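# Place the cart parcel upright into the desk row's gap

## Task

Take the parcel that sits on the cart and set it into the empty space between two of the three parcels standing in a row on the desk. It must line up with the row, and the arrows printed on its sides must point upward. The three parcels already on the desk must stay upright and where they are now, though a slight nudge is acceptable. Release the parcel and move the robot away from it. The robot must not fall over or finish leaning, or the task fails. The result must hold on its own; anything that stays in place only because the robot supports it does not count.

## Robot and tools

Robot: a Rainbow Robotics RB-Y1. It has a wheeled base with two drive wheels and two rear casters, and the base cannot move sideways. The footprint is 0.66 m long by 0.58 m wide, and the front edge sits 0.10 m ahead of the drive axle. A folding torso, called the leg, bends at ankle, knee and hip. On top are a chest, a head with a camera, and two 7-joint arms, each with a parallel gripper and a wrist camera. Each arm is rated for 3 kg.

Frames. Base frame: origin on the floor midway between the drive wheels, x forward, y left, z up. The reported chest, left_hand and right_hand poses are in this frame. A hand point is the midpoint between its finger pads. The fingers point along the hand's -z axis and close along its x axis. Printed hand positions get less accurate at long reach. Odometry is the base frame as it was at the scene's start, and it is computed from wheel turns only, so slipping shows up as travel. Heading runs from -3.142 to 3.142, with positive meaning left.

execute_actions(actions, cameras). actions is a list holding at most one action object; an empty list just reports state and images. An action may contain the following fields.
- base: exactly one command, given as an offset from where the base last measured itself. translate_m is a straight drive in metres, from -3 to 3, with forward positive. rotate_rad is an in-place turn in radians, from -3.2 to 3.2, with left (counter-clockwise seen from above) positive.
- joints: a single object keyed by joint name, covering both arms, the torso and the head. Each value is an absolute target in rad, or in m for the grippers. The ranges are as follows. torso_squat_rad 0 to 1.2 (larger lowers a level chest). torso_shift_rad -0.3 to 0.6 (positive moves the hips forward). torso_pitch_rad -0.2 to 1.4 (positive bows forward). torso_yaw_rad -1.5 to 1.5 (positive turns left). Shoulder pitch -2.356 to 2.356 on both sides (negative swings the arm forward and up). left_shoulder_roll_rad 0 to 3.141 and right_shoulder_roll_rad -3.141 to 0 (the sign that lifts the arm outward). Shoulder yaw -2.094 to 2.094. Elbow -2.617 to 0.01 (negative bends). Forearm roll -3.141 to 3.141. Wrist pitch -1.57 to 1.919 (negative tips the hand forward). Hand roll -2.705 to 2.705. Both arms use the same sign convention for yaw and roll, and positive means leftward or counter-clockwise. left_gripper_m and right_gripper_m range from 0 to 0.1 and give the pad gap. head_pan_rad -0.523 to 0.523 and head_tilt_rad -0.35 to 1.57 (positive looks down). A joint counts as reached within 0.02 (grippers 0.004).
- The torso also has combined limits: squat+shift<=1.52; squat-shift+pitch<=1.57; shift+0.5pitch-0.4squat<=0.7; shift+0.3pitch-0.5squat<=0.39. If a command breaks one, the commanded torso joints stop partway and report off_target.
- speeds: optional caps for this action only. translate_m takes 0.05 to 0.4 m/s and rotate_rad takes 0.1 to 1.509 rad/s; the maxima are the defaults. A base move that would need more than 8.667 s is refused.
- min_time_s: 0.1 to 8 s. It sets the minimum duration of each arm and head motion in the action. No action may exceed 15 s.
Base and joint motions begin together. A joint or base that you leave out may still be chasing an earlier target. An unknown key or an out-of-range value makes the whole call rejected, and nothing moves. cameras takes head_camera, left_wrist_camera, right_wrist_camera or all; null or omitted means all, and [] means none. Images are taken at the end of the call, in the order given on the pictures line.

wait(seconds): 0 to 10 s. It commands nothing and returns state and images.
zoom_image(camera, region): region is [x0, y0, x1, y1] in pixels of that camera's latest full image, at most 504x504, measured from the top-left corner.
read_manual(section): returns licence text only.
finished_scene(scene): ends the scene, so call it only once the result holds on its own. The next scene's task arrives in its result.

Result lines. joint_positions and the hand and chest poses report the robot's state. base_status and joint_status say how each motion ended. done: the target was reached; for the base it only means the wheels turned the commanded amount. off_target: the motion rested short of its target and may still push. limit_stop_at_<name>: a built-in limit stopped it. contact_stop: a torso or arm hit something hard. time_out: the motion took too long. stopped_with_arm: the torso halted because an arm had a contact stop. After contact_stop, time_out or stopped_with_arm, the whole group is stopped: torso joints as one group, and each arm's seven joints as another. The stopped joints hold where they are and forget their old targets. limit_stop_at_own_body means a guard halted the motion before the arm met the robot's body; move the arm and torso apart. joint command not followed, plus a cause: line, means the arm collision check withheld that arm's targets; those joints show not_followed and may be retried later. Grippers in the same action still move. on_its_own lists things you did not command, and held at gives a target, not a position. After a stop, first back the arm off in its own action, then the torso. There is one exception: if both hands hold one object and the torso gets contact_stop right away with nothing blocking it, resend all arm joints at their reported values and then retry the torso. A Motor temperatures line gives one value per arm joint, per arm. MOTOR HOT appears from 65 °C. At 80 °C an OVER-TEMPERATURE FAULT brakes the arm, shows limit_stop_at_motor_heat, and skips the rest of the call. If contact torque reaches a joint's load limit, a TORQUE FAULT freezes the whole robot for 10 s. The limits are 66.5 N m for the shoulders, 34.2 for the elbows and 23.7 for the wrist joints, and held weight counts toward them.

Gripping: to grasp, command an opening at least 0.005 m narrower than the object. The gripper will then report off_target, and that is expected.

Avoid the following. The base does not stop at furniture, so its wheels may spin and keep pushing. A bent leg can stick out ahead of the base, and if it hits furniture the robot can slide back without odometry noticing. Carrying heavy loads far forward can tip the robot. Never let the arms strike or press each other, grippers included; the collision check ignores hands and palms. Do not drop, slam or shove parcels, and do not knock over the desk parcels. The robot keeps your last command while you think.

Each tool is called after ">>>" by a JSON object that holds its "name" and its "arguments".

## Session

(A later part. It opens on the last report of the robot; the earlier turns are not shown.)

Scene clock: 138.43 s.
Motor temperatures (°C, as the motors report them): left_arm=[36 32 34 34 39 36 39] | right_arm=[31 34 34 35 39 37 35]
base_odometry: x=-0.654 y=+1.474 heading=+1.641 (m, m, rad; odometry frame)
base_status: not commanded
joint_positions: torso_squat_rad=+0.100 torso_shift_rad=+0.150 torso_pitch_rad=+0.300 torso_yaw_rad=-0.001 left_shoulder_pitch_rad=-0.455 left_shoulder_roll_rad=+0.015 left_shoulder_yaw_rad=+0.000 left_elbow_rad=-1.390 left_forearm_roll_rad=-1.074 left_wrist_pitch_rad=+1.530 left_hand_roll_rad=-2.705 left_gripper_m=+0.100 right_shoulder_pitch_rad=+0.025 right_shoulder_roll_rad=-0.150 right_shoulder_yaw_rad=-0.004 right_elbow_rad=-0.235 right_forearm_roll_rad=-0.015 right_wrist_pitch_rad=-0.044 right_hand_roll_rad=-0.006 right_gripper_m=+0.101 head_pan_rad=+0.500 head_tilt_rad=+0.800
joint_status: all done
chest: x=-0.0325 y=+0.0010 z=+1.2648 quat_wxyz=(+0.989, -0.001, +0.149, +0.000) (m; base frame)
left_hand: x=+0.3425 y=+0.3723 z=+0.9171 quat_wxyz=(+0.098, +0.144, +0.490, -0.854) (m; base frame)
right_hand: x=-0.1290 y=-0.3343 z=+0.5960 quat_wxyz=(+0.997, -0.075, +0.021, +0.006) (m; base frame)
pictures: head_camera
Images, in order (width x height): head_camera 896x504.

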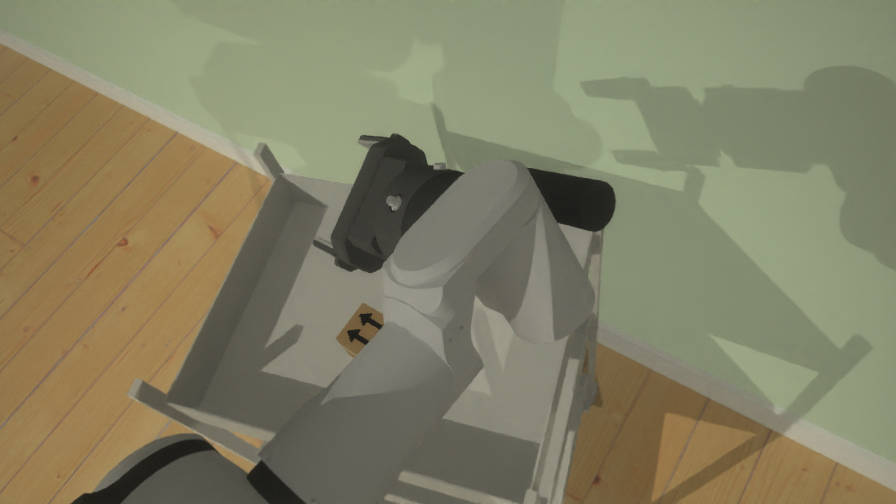

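>>> {"name": "execute_actions", "arguments": {"actions": [{"joints":{"left_shoulder_pitch_rad":-0.279,"left_shoulder_roll_rad":1.006,"left_elbow_rad":-1.2,"left_forearm_roll_rad":-1.41,"left_wrist_pitch_rad":-1.277,"left_hand_roll_rad":-0.506}}], "cameras": []}}

>>> {"name": "execute_actions", "arguments": {"actions": [{"joints":{"torso_pitch_rad":0.6,"torso_squat_rad":0.35}}], "cameras": ["head_camera","left_wrist_camera"]}}

Scene clock: 156.77 s.
Motor temperatures (°C, as the motors report them): left_arm=[37 32 34 34 39 36 39] | right_arm=[31 34 34 35 39 37 35]
base_odometry: x=-0.654 y=+1.474 heading=+1.641 (m, m, rad; odometry frame)
base_status: not commanded
joint_positions: torso_squat_rad=+0.100 torso_shift_rad=+0.150 torso_pitch_rad=+0.300 torso_yaw_rad=-0.001 left_shoulder_pitch_rad=-0.279 left_shoulder_roll_rad=+1.006 left_shoulder_yaw_rad=+0.000 left_elbow_rad=-1.200 left_forearm_roll_rad=-1.410 left_wrist_pitch_rad=-1.277 left_hand_roll_rad=-0.506 left_gripper_m=+0.100 right_shoulder_pitch_rad=+0.025 right_shoulder_roll_rad=-0.150 right_shoulder_yaw_rad=-0.004 right_elbow_rad=-0.235 right_forearm_roll_rad=-0.015 right_wrist_pitch_rad=-0.044 right_hand_roll_rad=-0.006 right_gripper_m=+0.101 head_pan_rad=+0.500 head_tilt_rad=+0.800
joint_status: all done
chest: x=-0.0325 y=+0.0010 z=+1.2648 quat_wxyz=(+0.989, -0.001, +0.149, +0.000) (m; base frame)
left_hand: x=+0.3280 y=+0.3949 z=+0.9332 quat_wxyz=(-0.044, +0.143, -0.299, -0.942) (m; base frame)
right_hand: x=-0.1291 y=-0.3343 z=+0.5960 quat_wxyz=(+0.997, -0.075, +0.021, +0.006) (m; base frame)
pictures: none
No camera images: the call's "cameras" was empty. Leave "cameras" out to get every camera's image.

Scene clock: 158.60 s.
Motor temperatures (°C, as the motors report them): left_arm=[37 32 34 34 39 36 39] | right_arm=[31 34 34 35 39 37 35]
base_odometry: x=-0.654 y=+1.474 heading=+1.641 (m, m, rad; odometry frame)
base_status: not commanded
joint_positions: torso_squat_rad=+0.350 torso_shift_rad=+0.150 torso_pitch_rad=+0.600 torso_yaw_rad=-0.001 left_shoulder_pitch_rad=-0.279 left_shoulder_roll_rad=+1.006 left_shoulder_yaw_rad=+0.000 left_elbow_rad=-1.200 left_forearm_roll_rad=-1.410 left_wrist_pitch_rad=-1.277 left_hand_roll_rad=-0.506 left_gripper_m=+0.100 right_shoulder_pitch_rad=+0.025 right_shoulder_roll_rad=-0.150 right_shoulder_yaw_rad=-0.004 right_elbow_rad=-0.235 right_forearm_roll_rad=-0.015 right_wrist_pitch_rad=-0.044 right_hand_roll_rad=-0.006 right_gripper_m=+0.101 head_pan_rad=+0.500 head_tilt_rad=+0.800
joint_status: all done
chest: x=+0.0451 y=+0.0009 z=+1.1860 quat_wxyz=(+0.955, -0.001, +0.296, +0.000) (m; base frame)
left_hand: x=+0.2915 y=+0.3948 z=+0.7627 quat_wxyz=(+0.001, +0.001, -0.303, -0.953) (m; base frame)
right_hand: x=-0.2450 y=-0.3343 z=+0.5757 quat_wxyz=(+0.983, -0.073, +0.170, +0.017) (m; base frame)
pictures: head_camera, left_wrist_camera
Images, in order (width x height): head_camera 896x504, left_wrist_camera 644x364.

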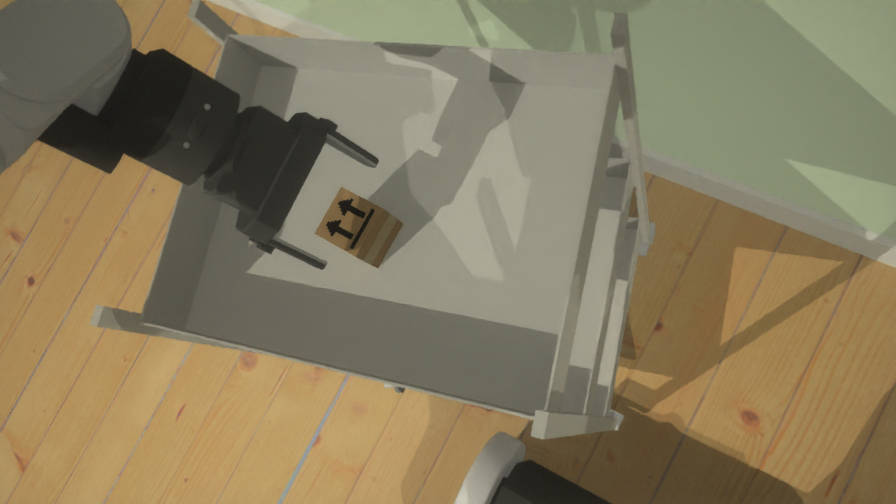

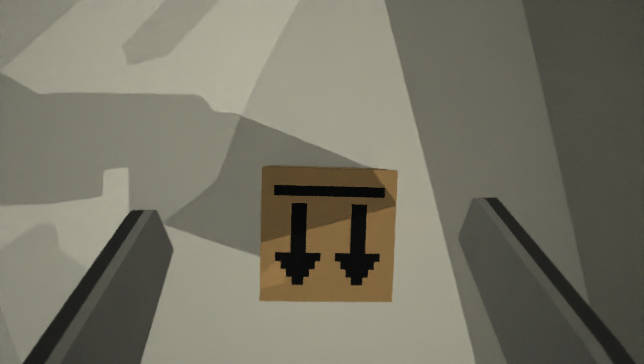

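>>> {"name": "execute_actions", "arguments": {"actions": [{"joints":{"torso_squat_rad":0.55}}], "cameras": ["left_wrist_camera"]}}

>>> {"name": "execute_actions", "arguments": {"actions": [{"joints":{"left_gripper_m":0.045}}], "cameras": ["left_wrist_camera"]}}

>>> {"name": "execute_actions", "arguments": {"actions": [{"joints":{"torso_pitch_rad":0.2,"torso_squat_rad":0.1,"head_pan_rad":0,"head_tilt_rad":0.3}}], "cameras": ["left_wrist_camera"]}}

Scene clock: 165.90 s.
Motor temperatures (°C, as the motors report them): left_arm=[37 32 34 34 39 36 39] | right_arm=[31 34 34 35 39 37 35]
base_odometry: x=-0.654 y=+1.474 heading=+1.641 (m, m, rad; odometry frame)
base_status: not commanded
joint_positions: torso_squat_rad=+0.550 torso_shift_rad=+0.150 torso_pitch_rad=+0.600 torso_yaw_rad=-0.001 left_shoulder_pitch_rad=-0.279 left_shoulder_roll_rad=+1.006 left_shoulder_yaw_rad=+0.000 left_elbow_rad=-1.200 left_forearm_roll_rad=-1.410 left_wrist_pitch_rad=-1.277 left_hand_roll_rad=-0.506 left_gripper_m=+0.100 right_shoulder_pitch_rad=+0.025 right_shoulder_roll_rad=-0.150 right_shoulder_yaw_rad=-0.004 right_elbow_rad=-0.235 right_forearm_roll_rad=-0.015 right_wrist_pitch_rad=-0.044 right_hand_roll_rad=-0.006 right_gripper_m=+0.101 head_pan_rad=+0.500 head_tilt_rad=+0.800
joint_status: all done
chest: x=+0.0359 y=+0.0009 z=+1.1260 quat_wxyz=(+0.955, -0.001, +0.295, +0.000) (m; base frame)
left_hand: x=+0.2824 y=+0.3947 z=+0.7027 quat_wxyz=(+0.001, +0.001, -0.303, -0.953) (m; base frame)
right_hand: x=-0.2541 y=-0.3343 z=+0.5156 quat_wxyz=(+0.983, -0.073, +0.170, +0.017) (m; base frame)
pictures: left_wrist_camera
Images, in order (width x height): left_wrist_camera 644x364.

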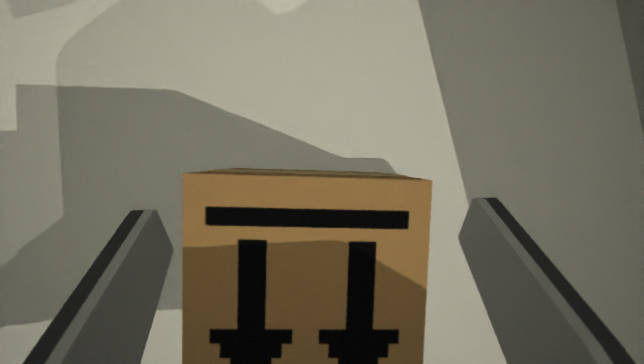

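Scene clock: 166.93 s.
Motor temperatures (°C, as the motors report them): left_arm=[37 32 34 34 39 36 39] | right_arm=[31 34 34 35 39 37 35]
base_odometry: x=-0.654 y=+1.474 heading=+1.641 (m, m, rad; odometry frame)
base_status: not commanded
joint_positions: torso_squat_rad=+0.550 torso_shift_rad=+0.150 torso_pitch_rad=+0.600 torso_yaw_rad=-0.001 left_shoulder_pitch_rad=-0.279 left_shoulder_roll_rad=+1.006 left_shoulder_yaw_rad=+0.000 left_elbow_rad=-1.200 left_forearm_roll_rad=-1.410 left_wrist_pitch_rad=-1.277 left_hand_roll_rad=-0.506 left_gripper_m=+0.054 right_shoulder_pitch_rad=+0.025 right_shoulder_roll_rad=-0.150 right_shoulder_yaw_rad=-0.004 right_elbow_rad=-0.235 right_forearm_roll_rad=-0.015 right_wrist_pitch_rad=-0.044 right_hand_roll_rad=-0.006 right_gripper_m=+0.101 head_pan_rad=+0.500 head_tilt_rad=+0.800
joint_status: left_gripper_m off_target (ended at +0.054, target +0.045)
chest: x=+0.0359 y=+0.0009 z=+1.1260 quat_wxyz=(+0.955, -0.001, +0.295, +0.000) (m; base frame)
left_hand: x=+0.2824 y=+0.3947 z=+0.7027 quat_wxyz=(+0.001, +0.001, -0.303, -0.953) (m; base frame)
right_hand: x=-0.2541 y=-0.3343 z=+0.5156 quat_wxyz=(+0.983, -0.073, +0.170, +0.017) (m; base frame)
pictures: left_wrist_camera
Images, in order (width x height): left_wrist_camera 644x364.

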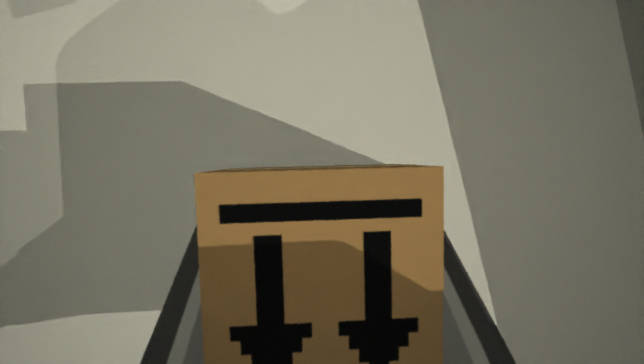

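Scene clock: 169.27 s.
Motor temperatures (°C, as the motors report them): left_arm=[37 32 34 34 39 36 39] | right_arm=[31 34 34 35 39 37 35]
base_odometry: x=-0.654 y=+1.474 heading=+1.641 (m, m, rad; odometry frame)
base_status: not commanded
joint_positions: torso_squat_rad=+0.100 torso_shift_rad=+0.150 torso_pitch_rad=+0.200 torso_yaw_rad=-0.001 left_shoulder_pitch_rad=-0.279 left_shoulder_roll_rad=+1.006 left_shoulder_yaw_rad=+0.000 left_elbow_rad=-1.200 left_forearm_roll_rad=-1.410 left_wrist_pitch_rad=-1.277 left_hand_roll_rad=-0.506 left_gripper_m=+0.054 right_shoulder_pitch_rad=+0.025 right_shoulder_roll_rad=-0.150 right_shoulder_yaw_rad=-0.004 right_elbow_rad=-0.235 right_forearm_roll_rad=-0.015 right_wrist_pitch_rad=-0.044 right_hand_roll_rad=-0.006 right_gripper_m=+0.101 head_pan_rad=+0.000 head_tilt_rad=+0.300
joint_status: all done
chest: x=-0.0624 y=+0.0010 z=+1.2724 quat_wxyz=(+0.995, -0.001, +0.100, +0.000) (m; base frame)
left_hand: x=+0.3293 y=+0.3949 z=+0.9784 quat_wxyz=(-0.059, +0.190, -0.297, -0.934) (m; base frame)
right_hand: x=-0.0918 y=-0.3342 z=+0.5974 quat_wxyz=(+0.997, -0.075, -0.029, +0.002) (m; base frame)
pictures: left_wrist_camera
Images, in order (width x height): left_wrist_camera 644x364.

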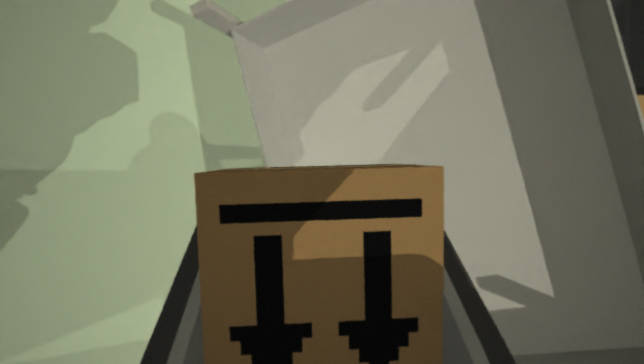

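>>> {"name": "execute_actions", "arguments": {"actions": [{"base":{"translate_m":-1.96},"joints":{"torso_pitch_rad":0.06,"left_shoulder_pitch_rad":-0.4,"left_shoulder_roll_rad":0.349,"left_forearm_roll_rad":-2.95,"left_wrist_pitch_rad":-0.964,"left_hand_roll_rad":-1.39},"min_time_s":4}], "cameras": []}}

>>> {"name": "execute_actions", "arguments": {"actions": [{"base":{"rotate_rad":-1.61},"joints":{"left_shoulder_pitch_rad":-1.0,"left_elbow_rad":-1.0,"torso_squat_rad":0.35},"min_time_s":3}], "cameras": ["head_camera","left_wrist_camera"]}}

>>> {"name": "execute_actions", "arguments": {"actions": [{"base":{"translate_m":1.3}}], "cameras": ["head_camera","left_wrist_camera"]}}

Scene clock: 184.57 s.
Motor temperatures (°C, as the motors report them): left_arm=[37 32 34 34 39 36 39] | right_arm=[31 35 34 35 39 37 35]
base_odometry: x=-0.519 y=-0.481 heading=+1.640 (m, m, rad; odometry frame)
base_status: done
joint_positions: torso_squat_rad=+0.100 torso_shift_rad=+0.150 torso_pitch_rad=+0.060 torso_yaw_rad=-0.001 left_shoulder_pitch_rad=-0.400 left_shoulder_roll_rad=+0.349 left_shoulder_yaw_rad=+0.000 left_elbow_rad=-1.200 left_forearm_roll_rad=-2.950 left_wrist_pitch_rad=-0.964 left_hand_roll_rad=-1.390 left_gripper_m=+0.054 right_shoulder_pitch_rad=+0.025 right_shoulder_roll_rad=-0.150 right_shoulder_yaw_rad=-0.004 right_elbow_rad=-0.235 right_forearm_roll_rad=-0.015 right_wrist_pitch_rad=-0.044 right_hand_roll_rad=-0.006 right_gripper_m=+0.101 head_pan_rad=+0.000 head_tilt_rad=+0.300
joint_status: all done
chest: x=-0.1053 y=+0.0010 z=+1.2780 quat_wxyz=(+1.000, -0.001, +0.030, +0.000) (m; base frame)
left_hand: x=+0.4023 y=+0.3395 z=+0.8933 quat_wxyz=(-0.635, +0.171, +0.237, -0.715) (m; base frame)
right_hand: x=-0.0404 y=-0.3343 z=+0.6055 quat_wxyz=(+0.992, -0.075, -0.098, -0.003) (m; base frame)
pictures: none
No camera images: the call's "cameras" was empty. Leave "cameras" out to get every camera's image.

Scene clock: 188.50 s.
Motor temperatures (°C, as the motors report them): left_arm=[37 32 34 34 39 36 39] | right_arm=[31 35 34 35 39 37 35]
base_odometry: x=-0.519 y=-0.481 heading=+0.030 (m, m, rad; odometry frame)
base_status: done
joint_positions: torso_squat_rad=+0.350 torso_shift_rad=+0.150 torso_pitch_rad=+0.060 torso_yaw_rad=-0.001 left_shoulder_pitch_rad=-1.000 left_shoulder_roll_rad=+0.349 left_shoulder_yaw_rad=+0.000 left_elbow_rad=-1.000 left_forearm_roll_rad=-2.950 left_wrist_pitch_rad=-0.964 left_hand_roll_rad=-1.390 left_gripper_m=+0.054 right_shoulder_pitch_rad=+0.025 right_shoulder_roll_rad=-0.150 right_shoulder_yaw_rad=-0.004 right_elbow_rad=-0.235 right_forearm_roll_rad=-0.015 right_wrist_pitch_rad=-0.044 right_hand_roll_rad=-0.006 right_gripper_m=+0.101 head_pan_rad=+0.000 head_tilt_rad=+0.300
joint_status: all done
chest: x=-0.1112 y=+0.0010 z=+1.2396 quat_wxyz=(+1.000, -0.001, +0.030, +0.000) (m; base frame)
left_hand: x=+0.5743 y=+0.2410 z=+1.1160 quat_wxyz=(-0.626, +0.320, +0.336, -0.627) (m; base frame)
right_hand: x=-0.0461 y=-0.3343 z=+0.5670 quat_wxyz=(+0.992, -0.075, -0.098, -0.003) (m; base frame)
pictures: head_camera, left_wrist_camera
Images, in order (width x height): head_camera 896x504, left_wrist_camera 644x364.

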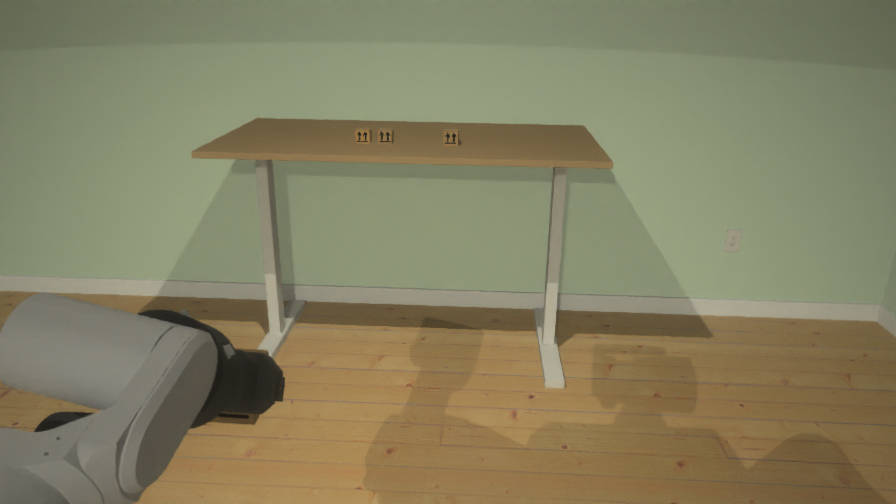

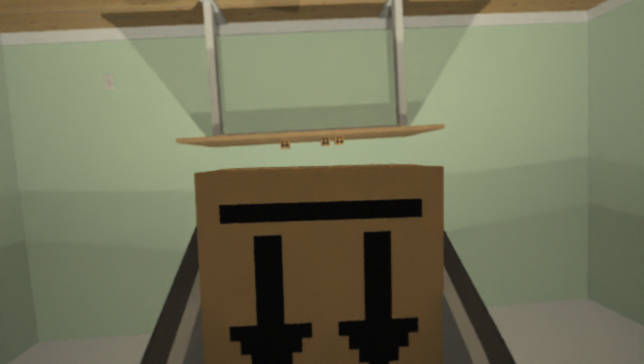

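Scene clock: 193.30 s.
Motor temperatures (°C, as the motors report them): left_arm=[37 32 34 34 39 36 39] | right_arm=[31 35 34 35 39 37 35]
base_odometry: x=+0.781 y=-0.442 heading=+0.030 (m, m, rad; odometry frame)
base_status: done
joint_positions: torso_squat_rad=+0.350 torso_shift_rad=+0.150 torso_pitch_rad=+0.060 torso_yaw_rad=-0.001 left_shoulder_pitch_rad=-1.000 left_shoulder_roll_rad=+0.349 left_shoulder_yaw_rad=+0.000 left_elbow_rad=-1.000 left_forearm_roll_rad=-2.950 left_wrist_pitch_rad=-0.964 left_hand_roll_rad=-1.390 left_gripper_m=+0.054 right_shoulder_pitch_rad=+0.025 right_shoulder_roll_rad=-0.150 right_shoulder_yaw_rad=-0.004 right_elbow_rad=-0.235 right_forearm_roll_rad=-0.015 right_wrist_pitch_rad=-0.044 right_hand_roll_rad=-0.006 right_gripper_m=+0.101 head_pan_rad=+0.000 head_tilt_rad=+0.300
joint_status: not commanded
chest: x=-0.1111 y=+0.0010 z=+1.2395 quat_wxyz=(+1.000, -0.001, +0.030, +0.000) (m; base frame)
left_hand: x=+0.5744 y=+0.2410 z=+1.1159 quat_wxyz=(-0.626, +0.320, +0.336, -0.627) (m; base frame)
right_hand: x=-0.0460 y=-0.3343 z=+0.5670 quat_wxyz=(+0.992, -0.075, -0.098, -0.003) (m; base frame)
pictures: head_camera, left_wrist_camera
Images, in order (width x height): head_camera 896x504, left_wrist_camera 644x364.

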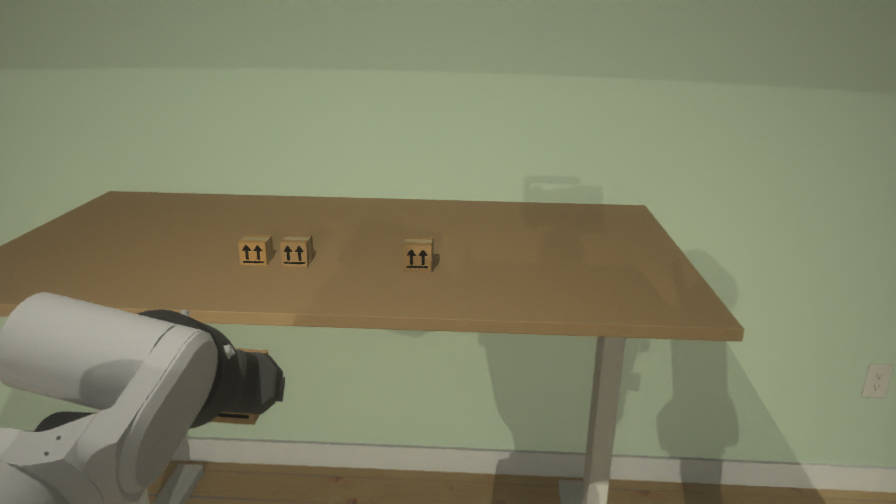

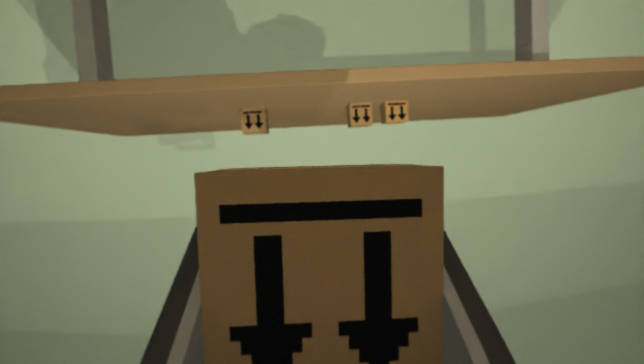

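>>> {"name": "execute_actions", "arguments": {"actions": [{"base":{"translate_m":0.55},"joints":{"torso_squat_rad":0.5,"head_tilt_rad":0.6,"left_forearm_roll_rad":-2.925}}], "cameras": ["head_camera","left_wrist_camera"]}}

Scene clock: 200.10 s.
Motor temperatures (°C, as the motors report them): left_arm=[37 32 34 34 39 36 39] | right_arm=[31 35 34 35 39 37 35]
base_odometry: x=+1.331 y=-0.426 heading=+0.030 (m, m, rad; odometry frame)
base_status: done
joint_positions: torso_squat_rad=+0.500 torso_shift_rad=+0.150 torso_pitch_rad=+0.060 torso_yaw_rad=-0.001 left_shoulder_pitch_rad=-1.000 left_shoulder_roll_rad=+0.349 left_shoulder_yaw_rad=+0.000 left_elbow_rad=-1.000 left_forearm_roll_rad=-2.925 left_wrist_pitch_rad=-0.964 left_hand_roll_rad=-1.390 left_gripper_m=+0.054 right_shoulder_pitch_rad=+0.025 right_shoulder_roll_rad=-0.150 right_shoulder_yaw_rad=-0.004 right_elbow_rad=-0.235 right_forearm_roll_rad=-0.015 right_wrist_pitch_rad=-0.044 right_hand_roll_rad=-0.006 right_gripper_m=+0.101 head_pan_rad=+0.000 head_tilt_rad=+0.600
joint_status: all done
chest: x=-0.1176 y=+0.0009 z=+1.1968 quat_wxyz=(+1.000, -0.001, +0.030, +0.000) (m; base frame)
left_hand: x=+0.5675 y=+0.2363 z=+1.0724 quat_wxyz=(-0.625, +0.327, +0.326, -0.629) (m; base frame)
right_hand: x=-0.0525 y=-0.3343 z=+0.5242 quat_wxyz=(+0.992, -0.075, -0.098, -0.003) (m; base frame)
pictures: head_camera, left_wrist_camera
Images, in order (width x height): head_camera 896x504, left_wrist_camera 644x364.

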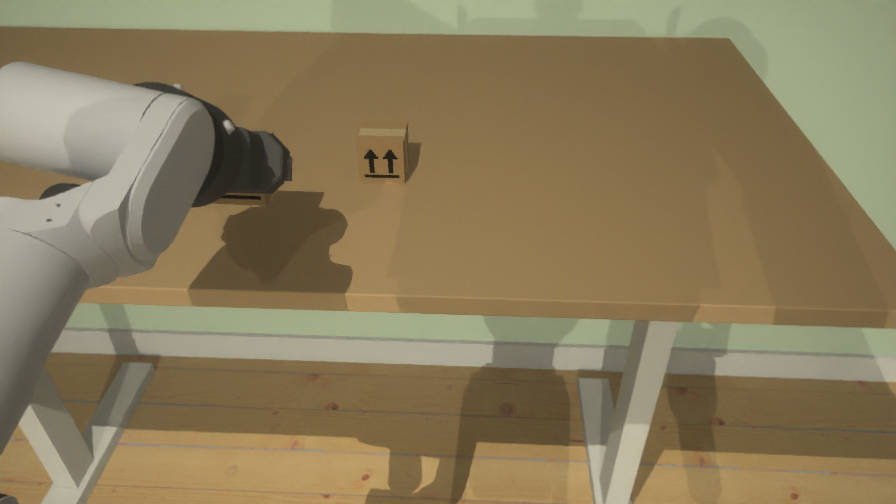

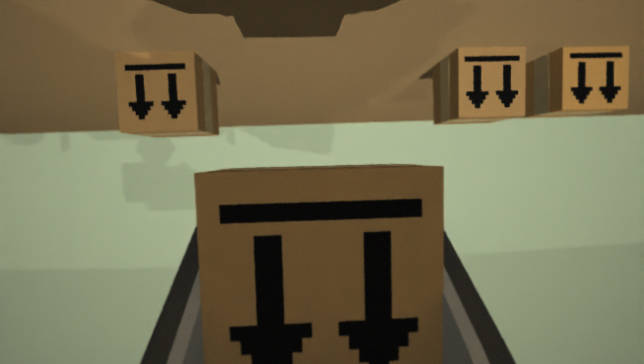

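>>> {"name": "execute_actions", "arguments": {"actions": [{"base":{"translate_m":0.175},"joints":{"torso_squat_rad":0.635}}], "cameras": ["head_camera","left_wrist_camera"]}}

Scene clock: 206.13 s.
Motor temperatures (°C, as the motors report them): left_arm=[38 32 34 34 39 36 39] | right_arm=[31 35 34 35 39 37 35]
base_odometry: x=+1.505 y=-0.420 heading=+0.029 (m, m, rad; odometry frame)
base_status: done
joint_positions: torso_squat_rad=+0.635 torso_shift_rad=+0.150 torso_pitch_rad=+0.060 torso_yaw_rad=-0.001 left_shoulder_pitch_rad=-1.000 left_shoulder_roll_rad=+0.349 left_shoulder_yaw_rad=+0.000 left_elbow_rad=-1.000 left_forearm_roll_rad=-2.925 left_wrist_pitch_rad=-0.964 left_hand_roll_rad=-1.390 left_gripper_m=+0.054 right_shoulder_pitch_rad=+0.025 right_shoulder_roll_rad=-0.150 right_shoulder_yaw_rad=-0.004 right_elbow_rad=-0.235 right_forearm_roll_rad=-0.015 right_wrist_pitch_rad=-0.044 right_hand_roll_rad=-0.006 right_gripper_m=+0.101 head_pan_rad=+0.000 head_tilt_rad=+0.600
joint_status: all done
chest: x=-0.1251 y=+0.0009 z=+1.1466 quat_wxyz=(+1.000, -0.001, +0.030, +0.000) (m; base frame)
left_hand: x=+0.5600 y=+0.2363 z=+1.0222 quat_wxyz=(-0.625, +0.327, +0.326, -0.629) (m; base frame)
right_hand: x=-0.0600 y=-0.3344 z=+0.4740 quat_wxyz=(+0.992, -0.075, -0.098, -0.003) (m; base frame)
pictures: head_camera, left_wrist_camera
Images, in order (width x height): head_camera 896x504, left_wrist_camera 644x364.

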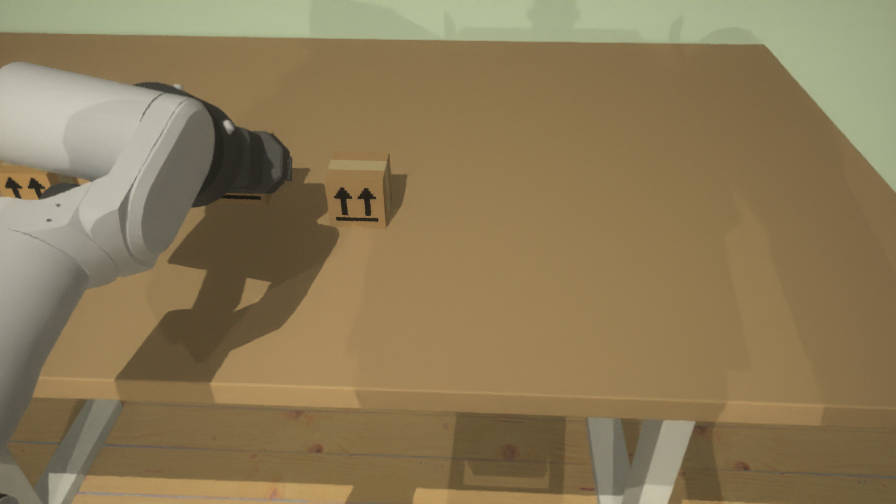

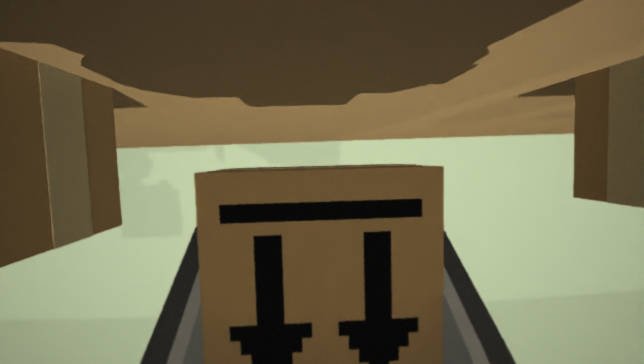

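>>> {"name": "execute_actions", "arguments": {"actions": [{"base":{"translate_m":0.012},"joints":{"torso_squat_rad":0.692}}], "cameras": ["head_camera","left_wrist_camera"]}}

Scene clock: 210.80 s.
Motor temperatures (°C, as the motors report them): left_arm=[38 32 34 34 39 36 39] | right_arm=[31 35 34 35 39 37 35]
base_odometry: x=+1.517 y=-0.420 heading=+0.029 (m, m, rad; odometry frame)
base_status: done
joint_positions: torso_squat_rad=+0.692 torso_shift_rad=+0.150 torso_pitch_rad=+0.060 torso_yaw_rad=-0.001 left_shoulder_pitch_rad=-1.000 left_shoulder_roll_rad=+0.349 left_shoulder_yaw_rad=+0.000 left_elbow_rad=-1.000 left_forearm_roll_rad=-2.925 left_wrist_pitch_rad=-0.964 left_hand_roll_rad=-1.390 left_gripper_m=+0.054 right_shoulder_pitch_rad=+0.025 right_shoulder_roll_rad=-0.150 right_shoulder_yaw_rad=-0.004 right_elbow_rad=-0.235 right_forearm_roll_rad=-0.015 right_wrist_pitch_rad=-0.044 right_hand_roll_rad=-0.006 right_gripper_m=+0.101 head_pan_rad=+0.000 head_tilt_rad=+0.600
joint_status: all done
chest: x=-0.1290 y=+0.0009 z=+1.1223 quat_wxyz=(+1.000, -0.001, +0.030, +0.000) (m; base frame)
left_hand: x=+0.5562 y=+0.2362 z=+0.9981 quat_wxyz=(-0.625, +0.327, +0.326, -0.629) (m; base frame)
right_hand: x=-0.0637 y=-0.3344 z=+0.4498 quat_wxyz=(+0.992, -0.075, -0.098, -0.003) (m; base frame)
pictures: head_camera, left_wrist_camera
Images, in order (width x height): head_camera 896x504, left_wrist_camera 644x364.

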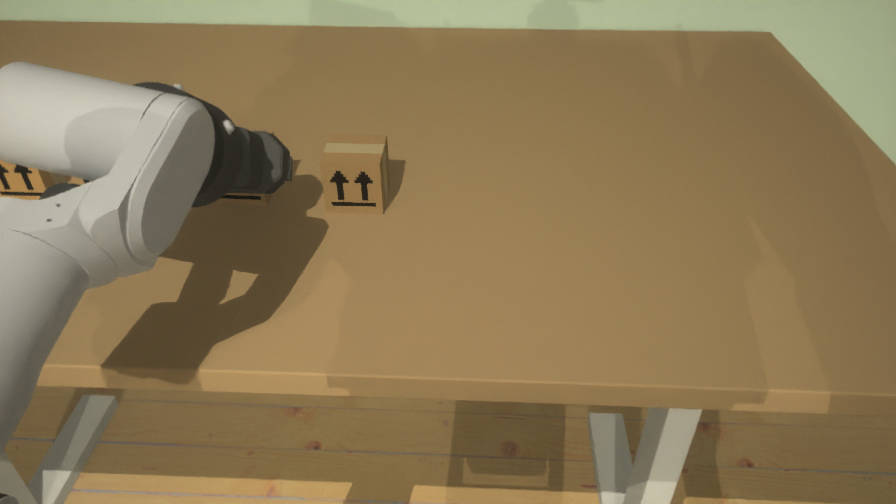

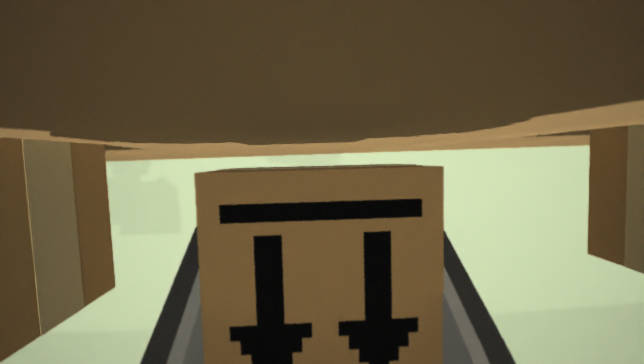

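About 8 mm more.

>>> {"name": "execute_actions", "arguments": {"actions": [{"joints":{"torso_squat_rad":0.708}}], "cameras": []}}

>>> {"name": "execute_actions", "arguments": {"actions": [{"joints":{"left_gripper_m":0.085}}], "cameras": []}}

>>> {"name": "execute_actions", "arguments": {"actions": [{"base":{"translate_m":-0.6},"joints":{"torso_squat_rad":0.6,"head_tilt_rad":0.3}}], "cameras": ["head_camera"]}}

Scene clock: 216.93 s.
Motor temperatures (°C, as the motors report them): left_arm=[38 32 34 35 39 36 39] | right_arm=[31 35 34 35 39 37 35]
base_odometry: x=+1.517 y=-0.420 heading=+0.029 (m, m, rad; odometry frame)
base_status: not commanded
joint_positions: torso_squat_rad=+0.708 torso_shift_rad=+0.150 torso_pitch_rad=+0.060 torso_yaw_rad=-0.001 left_shoulder_pitch_rad=-1.000 left_shoulder_roll_rad=+0.349 left_shoulder_yaw_rad=+0.000 left_elbow_rad=-1.000 left_forearm_roll_rad=-2.925 left_wrist_pitch_rad=-0.964 left_hand_roll_rad=-1.390 left_gripper_m=+0.054 right_shoulder_pitch_rad=+0.025 right_shoulder_roll_rad=-0.150 right_shoulder_yaw_rad=-0.004 right_elbow_rad=-0.235 right_forearm_roll_rad=-0.015 right_wrist_pitch_rad=-0.044 right_hand_roll_rad=-0.006 right_gripper_m=+0.101 head_pan_rad=+0.000 head_tilt_rad=+0.600
joint_status: all done
chest: x=-0.1300 y=+0.0009 z=+1.1152 quat_wxyz=(+1.000, -0.001, +0.030, +0.000) (m; base frame)
left_hand: x=+0.5551 y=+0.2362 z=+0.9909 quat_wxyz=(-0.625, +0.327, +0.326, -0.629) (m; base frame)
right_hand: x=-0.0648 y=-0.3344 z=+0.4426 quat_wxyz=(+0.992, -0.075, -0.098, -0.003) (m; base frame)
pictures: none
No camera images: the call's "cameras" was empty. Leave "cameras" out to get every camera's image.

Scene clock: 217.83 s.
Motor temperatures (°C, as the motors report them): left_arm=[38 32 34 35 39 36 39] | right_arm=[31 35 34 35 39 37 35]
base_odometry: x=+1.517 y=-0.420 heading=+0.029 (m, m, rad; odometry frame)
base_status: not commanded
joint_positions: torso_squat_rad=+0.708 torso_shift_rad=+0.150 torso_pitch_rad=+0.060 torso_yaw_rad=-0.001 left_shoulder_pitch_rad=-1.000 left_shoulder_roll_rad=+0.349 left_shoulder_yaw_rad=+0.000 left_elbow_rad=-1.000 left_forearm_roll_rad=-2.925 left_wrist_pitch_rad=-0.964 left_hand_roll_rad=-1.390 left_gripper_m=+0.085 right_shoulder_pitch_rad=+0.025 right_shoulder_roll_rad=-0.150 right_shoulder_yaw_rad=-0.004 right_elbow_rad=-0.235 right_forearm_roll_rad=-0.015 right_wrist_pitch_rad=-0.044 right_hand_roll_rad=-0.006 right_gripper_m=+0.101 head_pan_rad=+0.000 head_tilt_rad=+0.600
joint_status: all done
chest: x=-0.1300 y=+0.0009 z=+1.1152 quat_wxyz=(+1.000, -0.001, +0.030, +0.000) (m; base frame)
left_hand: x=+0.5551 y=+0.2362 z=+0.9909 quat_wxyz=(-0.625, +0.327, +0.326, -0.629) (m; base frame)
right_hand: x=-0.0648 y=-0.3344 z=+0.4426 quat_wxyz=(+0.992, -0.075, -0.098, -0.003) (m; base frame)
pictures: none
No camera images: the call's "cameras" was empty. Leave "cameras" out to get every camera's image.

Scene clock: 221.10 s.
Motor temperatures (°C, as the motors report them): left_arm=[38 32 34 35 39 36 39] | right_arm=[31 35 34 35 39 37 35]
base_odometry: x=+0.918 y=-0.438 heading=+0.028 (m, m, rad; odometry frame)
base_status: done
joint_positions: torso_squat_rad=+0.600 torso_shift_rad=+0.150 torso_pitch_rad=+0.060 torso_yaw_rad=-0.001 left_shoulder_pitch_rad=-1.000 left_shoulder_roll_rad=+0.349 left_shoulder_yaw_rad=+0.000 left_elbow_rad=-1.000 left_forearm_roll_rad=-2.925 left_wrist_pitch_rad=-0.964 left_hand_roll_rad=-1.390 left_gripper_m=+0.085 right_shoulder_pitch_rad=+0.025 right_shoulder_roll_rad=-0.150 right_shoulder_yaw_rad=-0.004 right_elbow_rad=-0.235 right_forearm_roll_rad=-0.015 right_wrist_pitch_rad=-0.044 right_hand_roll_rad=-0.006 right_gripper_m=+0.101 head_pan_rad=+0.000 head_tilt_rad=+0.300
joint_status: all done
chest: x=-0.1231 y=+0.0009 z=+1.1606 quat_wxyz=(+1.000, -0.001, +0.030, +0.000) (m; base frame)
left_hand: x=+0.5620 y=+0.2362 z=+1.0364 quat_wxyz=(-0.625, +0.327, +0.326, -0.629) (m; base frame)
right_hand: x=-0.0581 y=-0.3343 z=+0.4880 quat_wxyz=(+0.992, -0.075, -0.098, -0.003) (m; base frame)
pictures: head_camera
Images, in order (width x height): head_camera 896x504.

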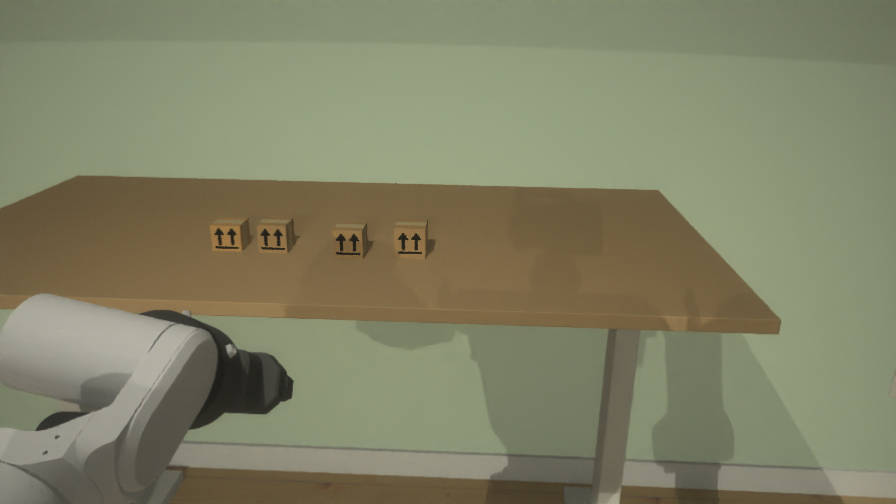

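>>> {"name": "zoom_image", "arguments": {"camera": "head_camera", "region": [200,200,450,280]}}

Region (200, 200, 450, 280) of head_camera's 896x504 image, scaled by 2.016, with more detail than that image has; it fills the top 161 rows of this view, and the rest is white.

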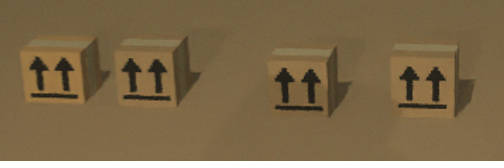

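>>> {"name": "execute_actions", "arguments": {"actions": [{"base":{"translate_m":0.53},"joints":{"torso_squat_rad":0.68,"head_tilt_rad":0.6,"left_gripper_m":0.025}}], "cameras": ["head_camera","left_wrist_camera"]}}

Scene clock: 233.70 s.
Motor temperatures (°C, as the motors report them): left_arm=[38 32 34 35 39 36 39] | right_arm=[31 35 34 35 39 37 35]
base_odometry: x=+1.448 y=-0.423 heading=+0.028 (m, m, rad; odometry frame)
base_status: done
joint_positions: torso_squat_rad=+0.680 torso_shift_rad=+0.150 torso_pitch_rad=+0.060 torso_yaw_rad=-0.001 left_shoulder_pitch_rad=-1.000 left_shoulder_roll_rad=+0.349 left_shoulder_yaw_rad=+0.000 left_elbow_rad=-1.000 left_forearm_roll_rad=-2.925 left_wrist_pitch_rad=-0.964 left_hand_roll_rad=-1.390 left_gripper_m=+0.025 right_shoulder_pitch_rad=+0.025 right_shoulder_roll_rad=-0.150 right_shoulder_yaw_rad=-0.004 right_elbow_rad=-0.235 right_forearm_roll_rad=-0.015 right_wrist_pitch_rad=-0.044 right_hand_roll_rad=-0.006 right_gripper_m=+0.101 head_pan_rad=+0.000 head_tilt_rad=+0.600
joint_status: all done
chest: x=-0.1280 y=+0.0009 z=+1.1276 quat_wxyz=(+1.000, -0.001, +0.030, +0.000) (m; base frame)
left_hand: x=+0.5571 y=+0.2362 z=+1.0032 quat_wxyz=(-0.625, +0.327, +0.326, -0.629) (m; base frame)
right_hand: x=-0.0629 y=-0.3344 z=+0.4550 quat_wxyz=(+0.992, -0.075, -0.098, -0.003) (m; base frame)
pictures: head_camera, left_wrist_camera
Images, in order (width x height): head_camera 896x504, left_wrist_camera 644x364.

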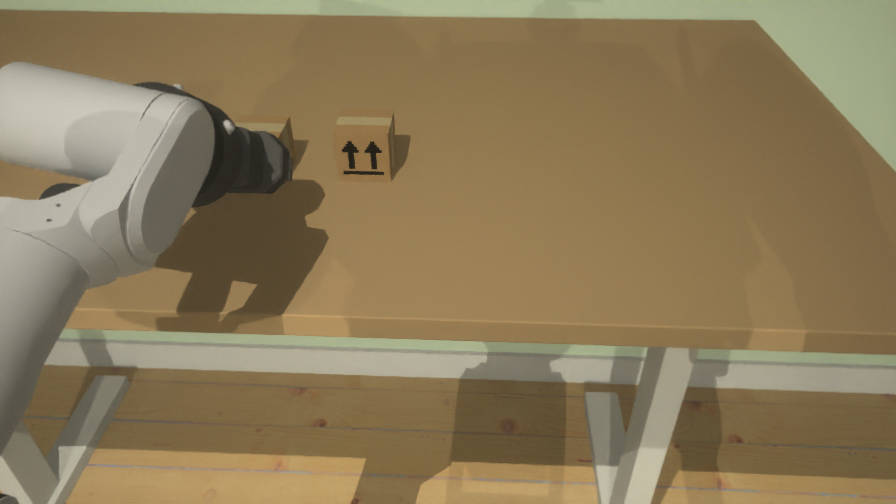

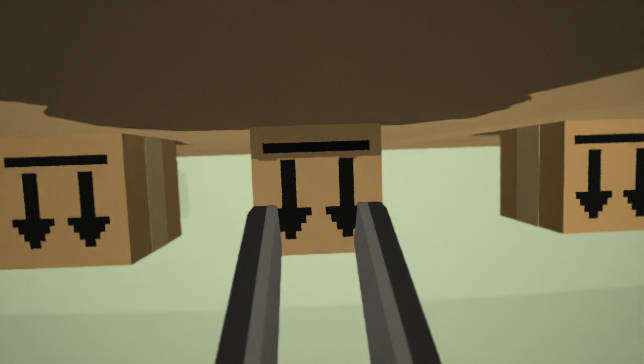

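>>> {"name": "execute_actions", "arguments": {"actions": [{"base":{"translate_m":0.039},"speeds":{"translate_m":0.05}}], "cameras": ["left_wrist_camera"]}}

>>> {"name": "execute_actions", "arguments": {"actions": [{"base":{"translate_m":-0.57},"joints":{"torso_squat_rad":0.6,"head_tilt_rad":0.3}}], "cameras": ["head_camera"]}}

>>> {"name": "zoom_image", "arguments": {"camera": "head_camera", "region": [200,200,450,280]}}

Scene clock: 241.20 s.
Motor temperatures (°C, as the motors report them): left_arm=[38 32 34 35 39 36 39] | right_arm=[31 35 34 35 39 37 35]
base_odometry: x=+1.487 y=-0.421 heading=+0.028 (m, m, rad; odometry frame)
base_status: done
joint_positions: torso_squat_rad=+0.680 torso_shift_rad=+0.150 torso_pitch_rad=+0.060 torso_yaw_rad=-0.001 left_shoulder_pitch_rad=-1.000 left_shoulder_roll_rad=+0.349 left_shoulder_yaw_rad=+0.000 left_elbow_rad=-1.000 left_forearm_roll_rad=-2.925 left_wrist_pitch_rad=-0.964 left_hand_roll_rad=-1.390 left_gripper_m=+0.025 right_shoulder_pitch_rad=+0.025 right_shoulder_roll_rad=-0.150 right_shoulder_yaw_rad=-0.004 right_elbow_rad=-0.235 right_forearm_roll_rad=-0.015 right_wrist_pitch_rad=-0.044 right_hand_roll_rad=-0.006 right_gripper_m=+0.101 head_pan_rad=+0.000 head_tilt_rad=+0.600
joint_status: not commanded
chest: x=-0.1281 y=+0.0009 z=+1.1276 quat_wxyz=(+1.000, -0.001, +0.030, +0.000) (m; base frame)
left_hand: x=+0.5571 y=+0.2362 z=+1.0033 quat_wxyz=(-0.625, +0.327, +0.326, -0.629) (m; base frame)
right_hand: x=-0.0630 y=-0.3344 z=+0.4550 quat_wxyz=(+0.992, -0.075, -0.098, -0.003) (m; base frame)
pictures: left_wrist_camera
Images, in order (width x height): left_wrist_camera 644x364.

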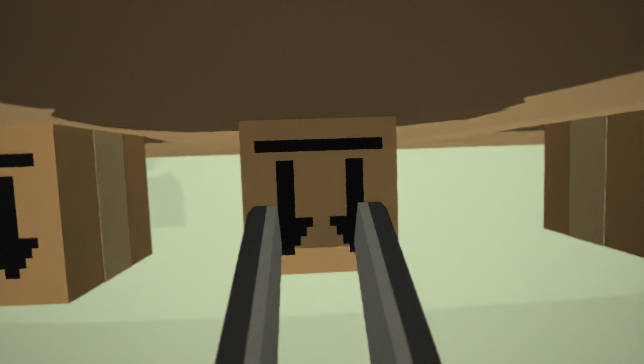

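Scene clock: 244.37 s.
Motor temperatures (°C, as the motors report them): left_arm=[38 32 34 35 39 36 39] | right_arm=[31 35 34 35 39 37 35]
base_odometry: x=+0.917 y=-0.437 heading=+0.027 (m, m, rad; odometry frame)
base_status: done
joint_positions: torso_squat_rad=+0.600 torso_shift_rad=+0.150 torso_pitch_rad=+0.060 torso_yaw_rad=-0.001 left_shoulder_pitch_rad=-1.000 left_shoulder_roll_rad=+0.349 left_shoulder_yaw_rad=+0.000 left_elbow_rad=-1.000 left_forearm_roll_rad=-2.925 left_wrist_pitch_rad=-0.964 left_hand_roll_rad=-1.390 left_gripper_m=+0.025 right_shoulder_pitch_rad=+0.025 right_shoulder_roll_rad=-0.150 right_shoulder_yaw_rad=-0.004 right_elbow_rad=-0.235 right_forearm_roll_rad=-0.015 right_wrist_pitch_rad=-0.044 right_hand_roll_rad=-0.006 right_gripper_m=+0.101 head_pan_rad=+0.000 head_tilt_rad=+0.300
joint_status: all done
chest: x=-0.1231 y=+0.0009 z=+1.1606 quat_wxyz=(+1.000, -0.001, +0.030, +0.000) (m; base frame)
left_hand: x=+0.5620 y=+0.2362 z=+1.0364 quat_wxyz=(-0.625, +0.327, +0.326, -0.629) (m; base frame)
right_hand: x=-0.0581 y=-0.3343 z=+0.4880 quat_wxyz=(+0.992, -0.075, -0.098, -0.003) (m; base frame)
pictures: head_camera
Images, in order (width x height): head_camera 896x504.

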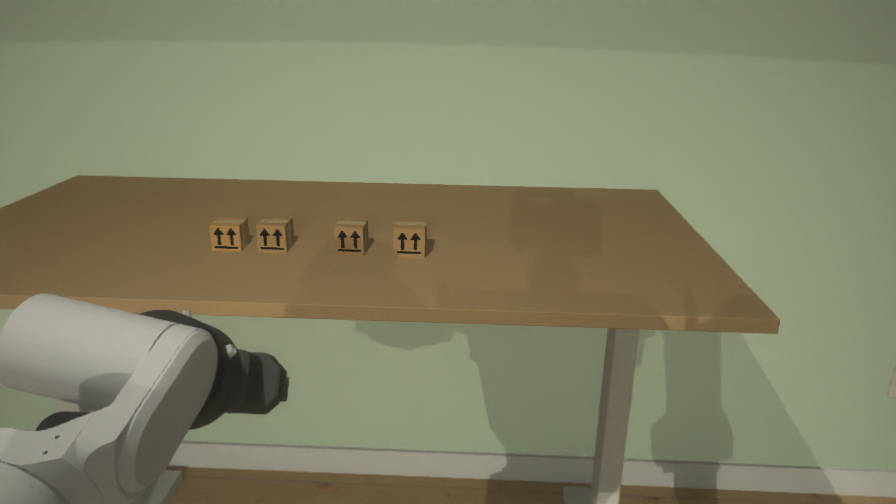

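Region (200, 200, 450, 280) of head_camera's 896x504 image, scaled by 2.016, with more detail than that image has; it fills the top 161 rows of this view, and the rest is white.

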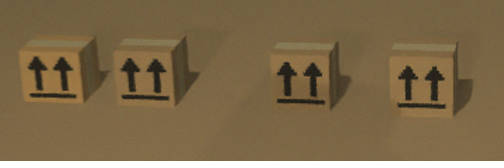

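>>> {"name": "finished_scene", "arguments": {"scene": 2}}

The scene is finished: the task was done.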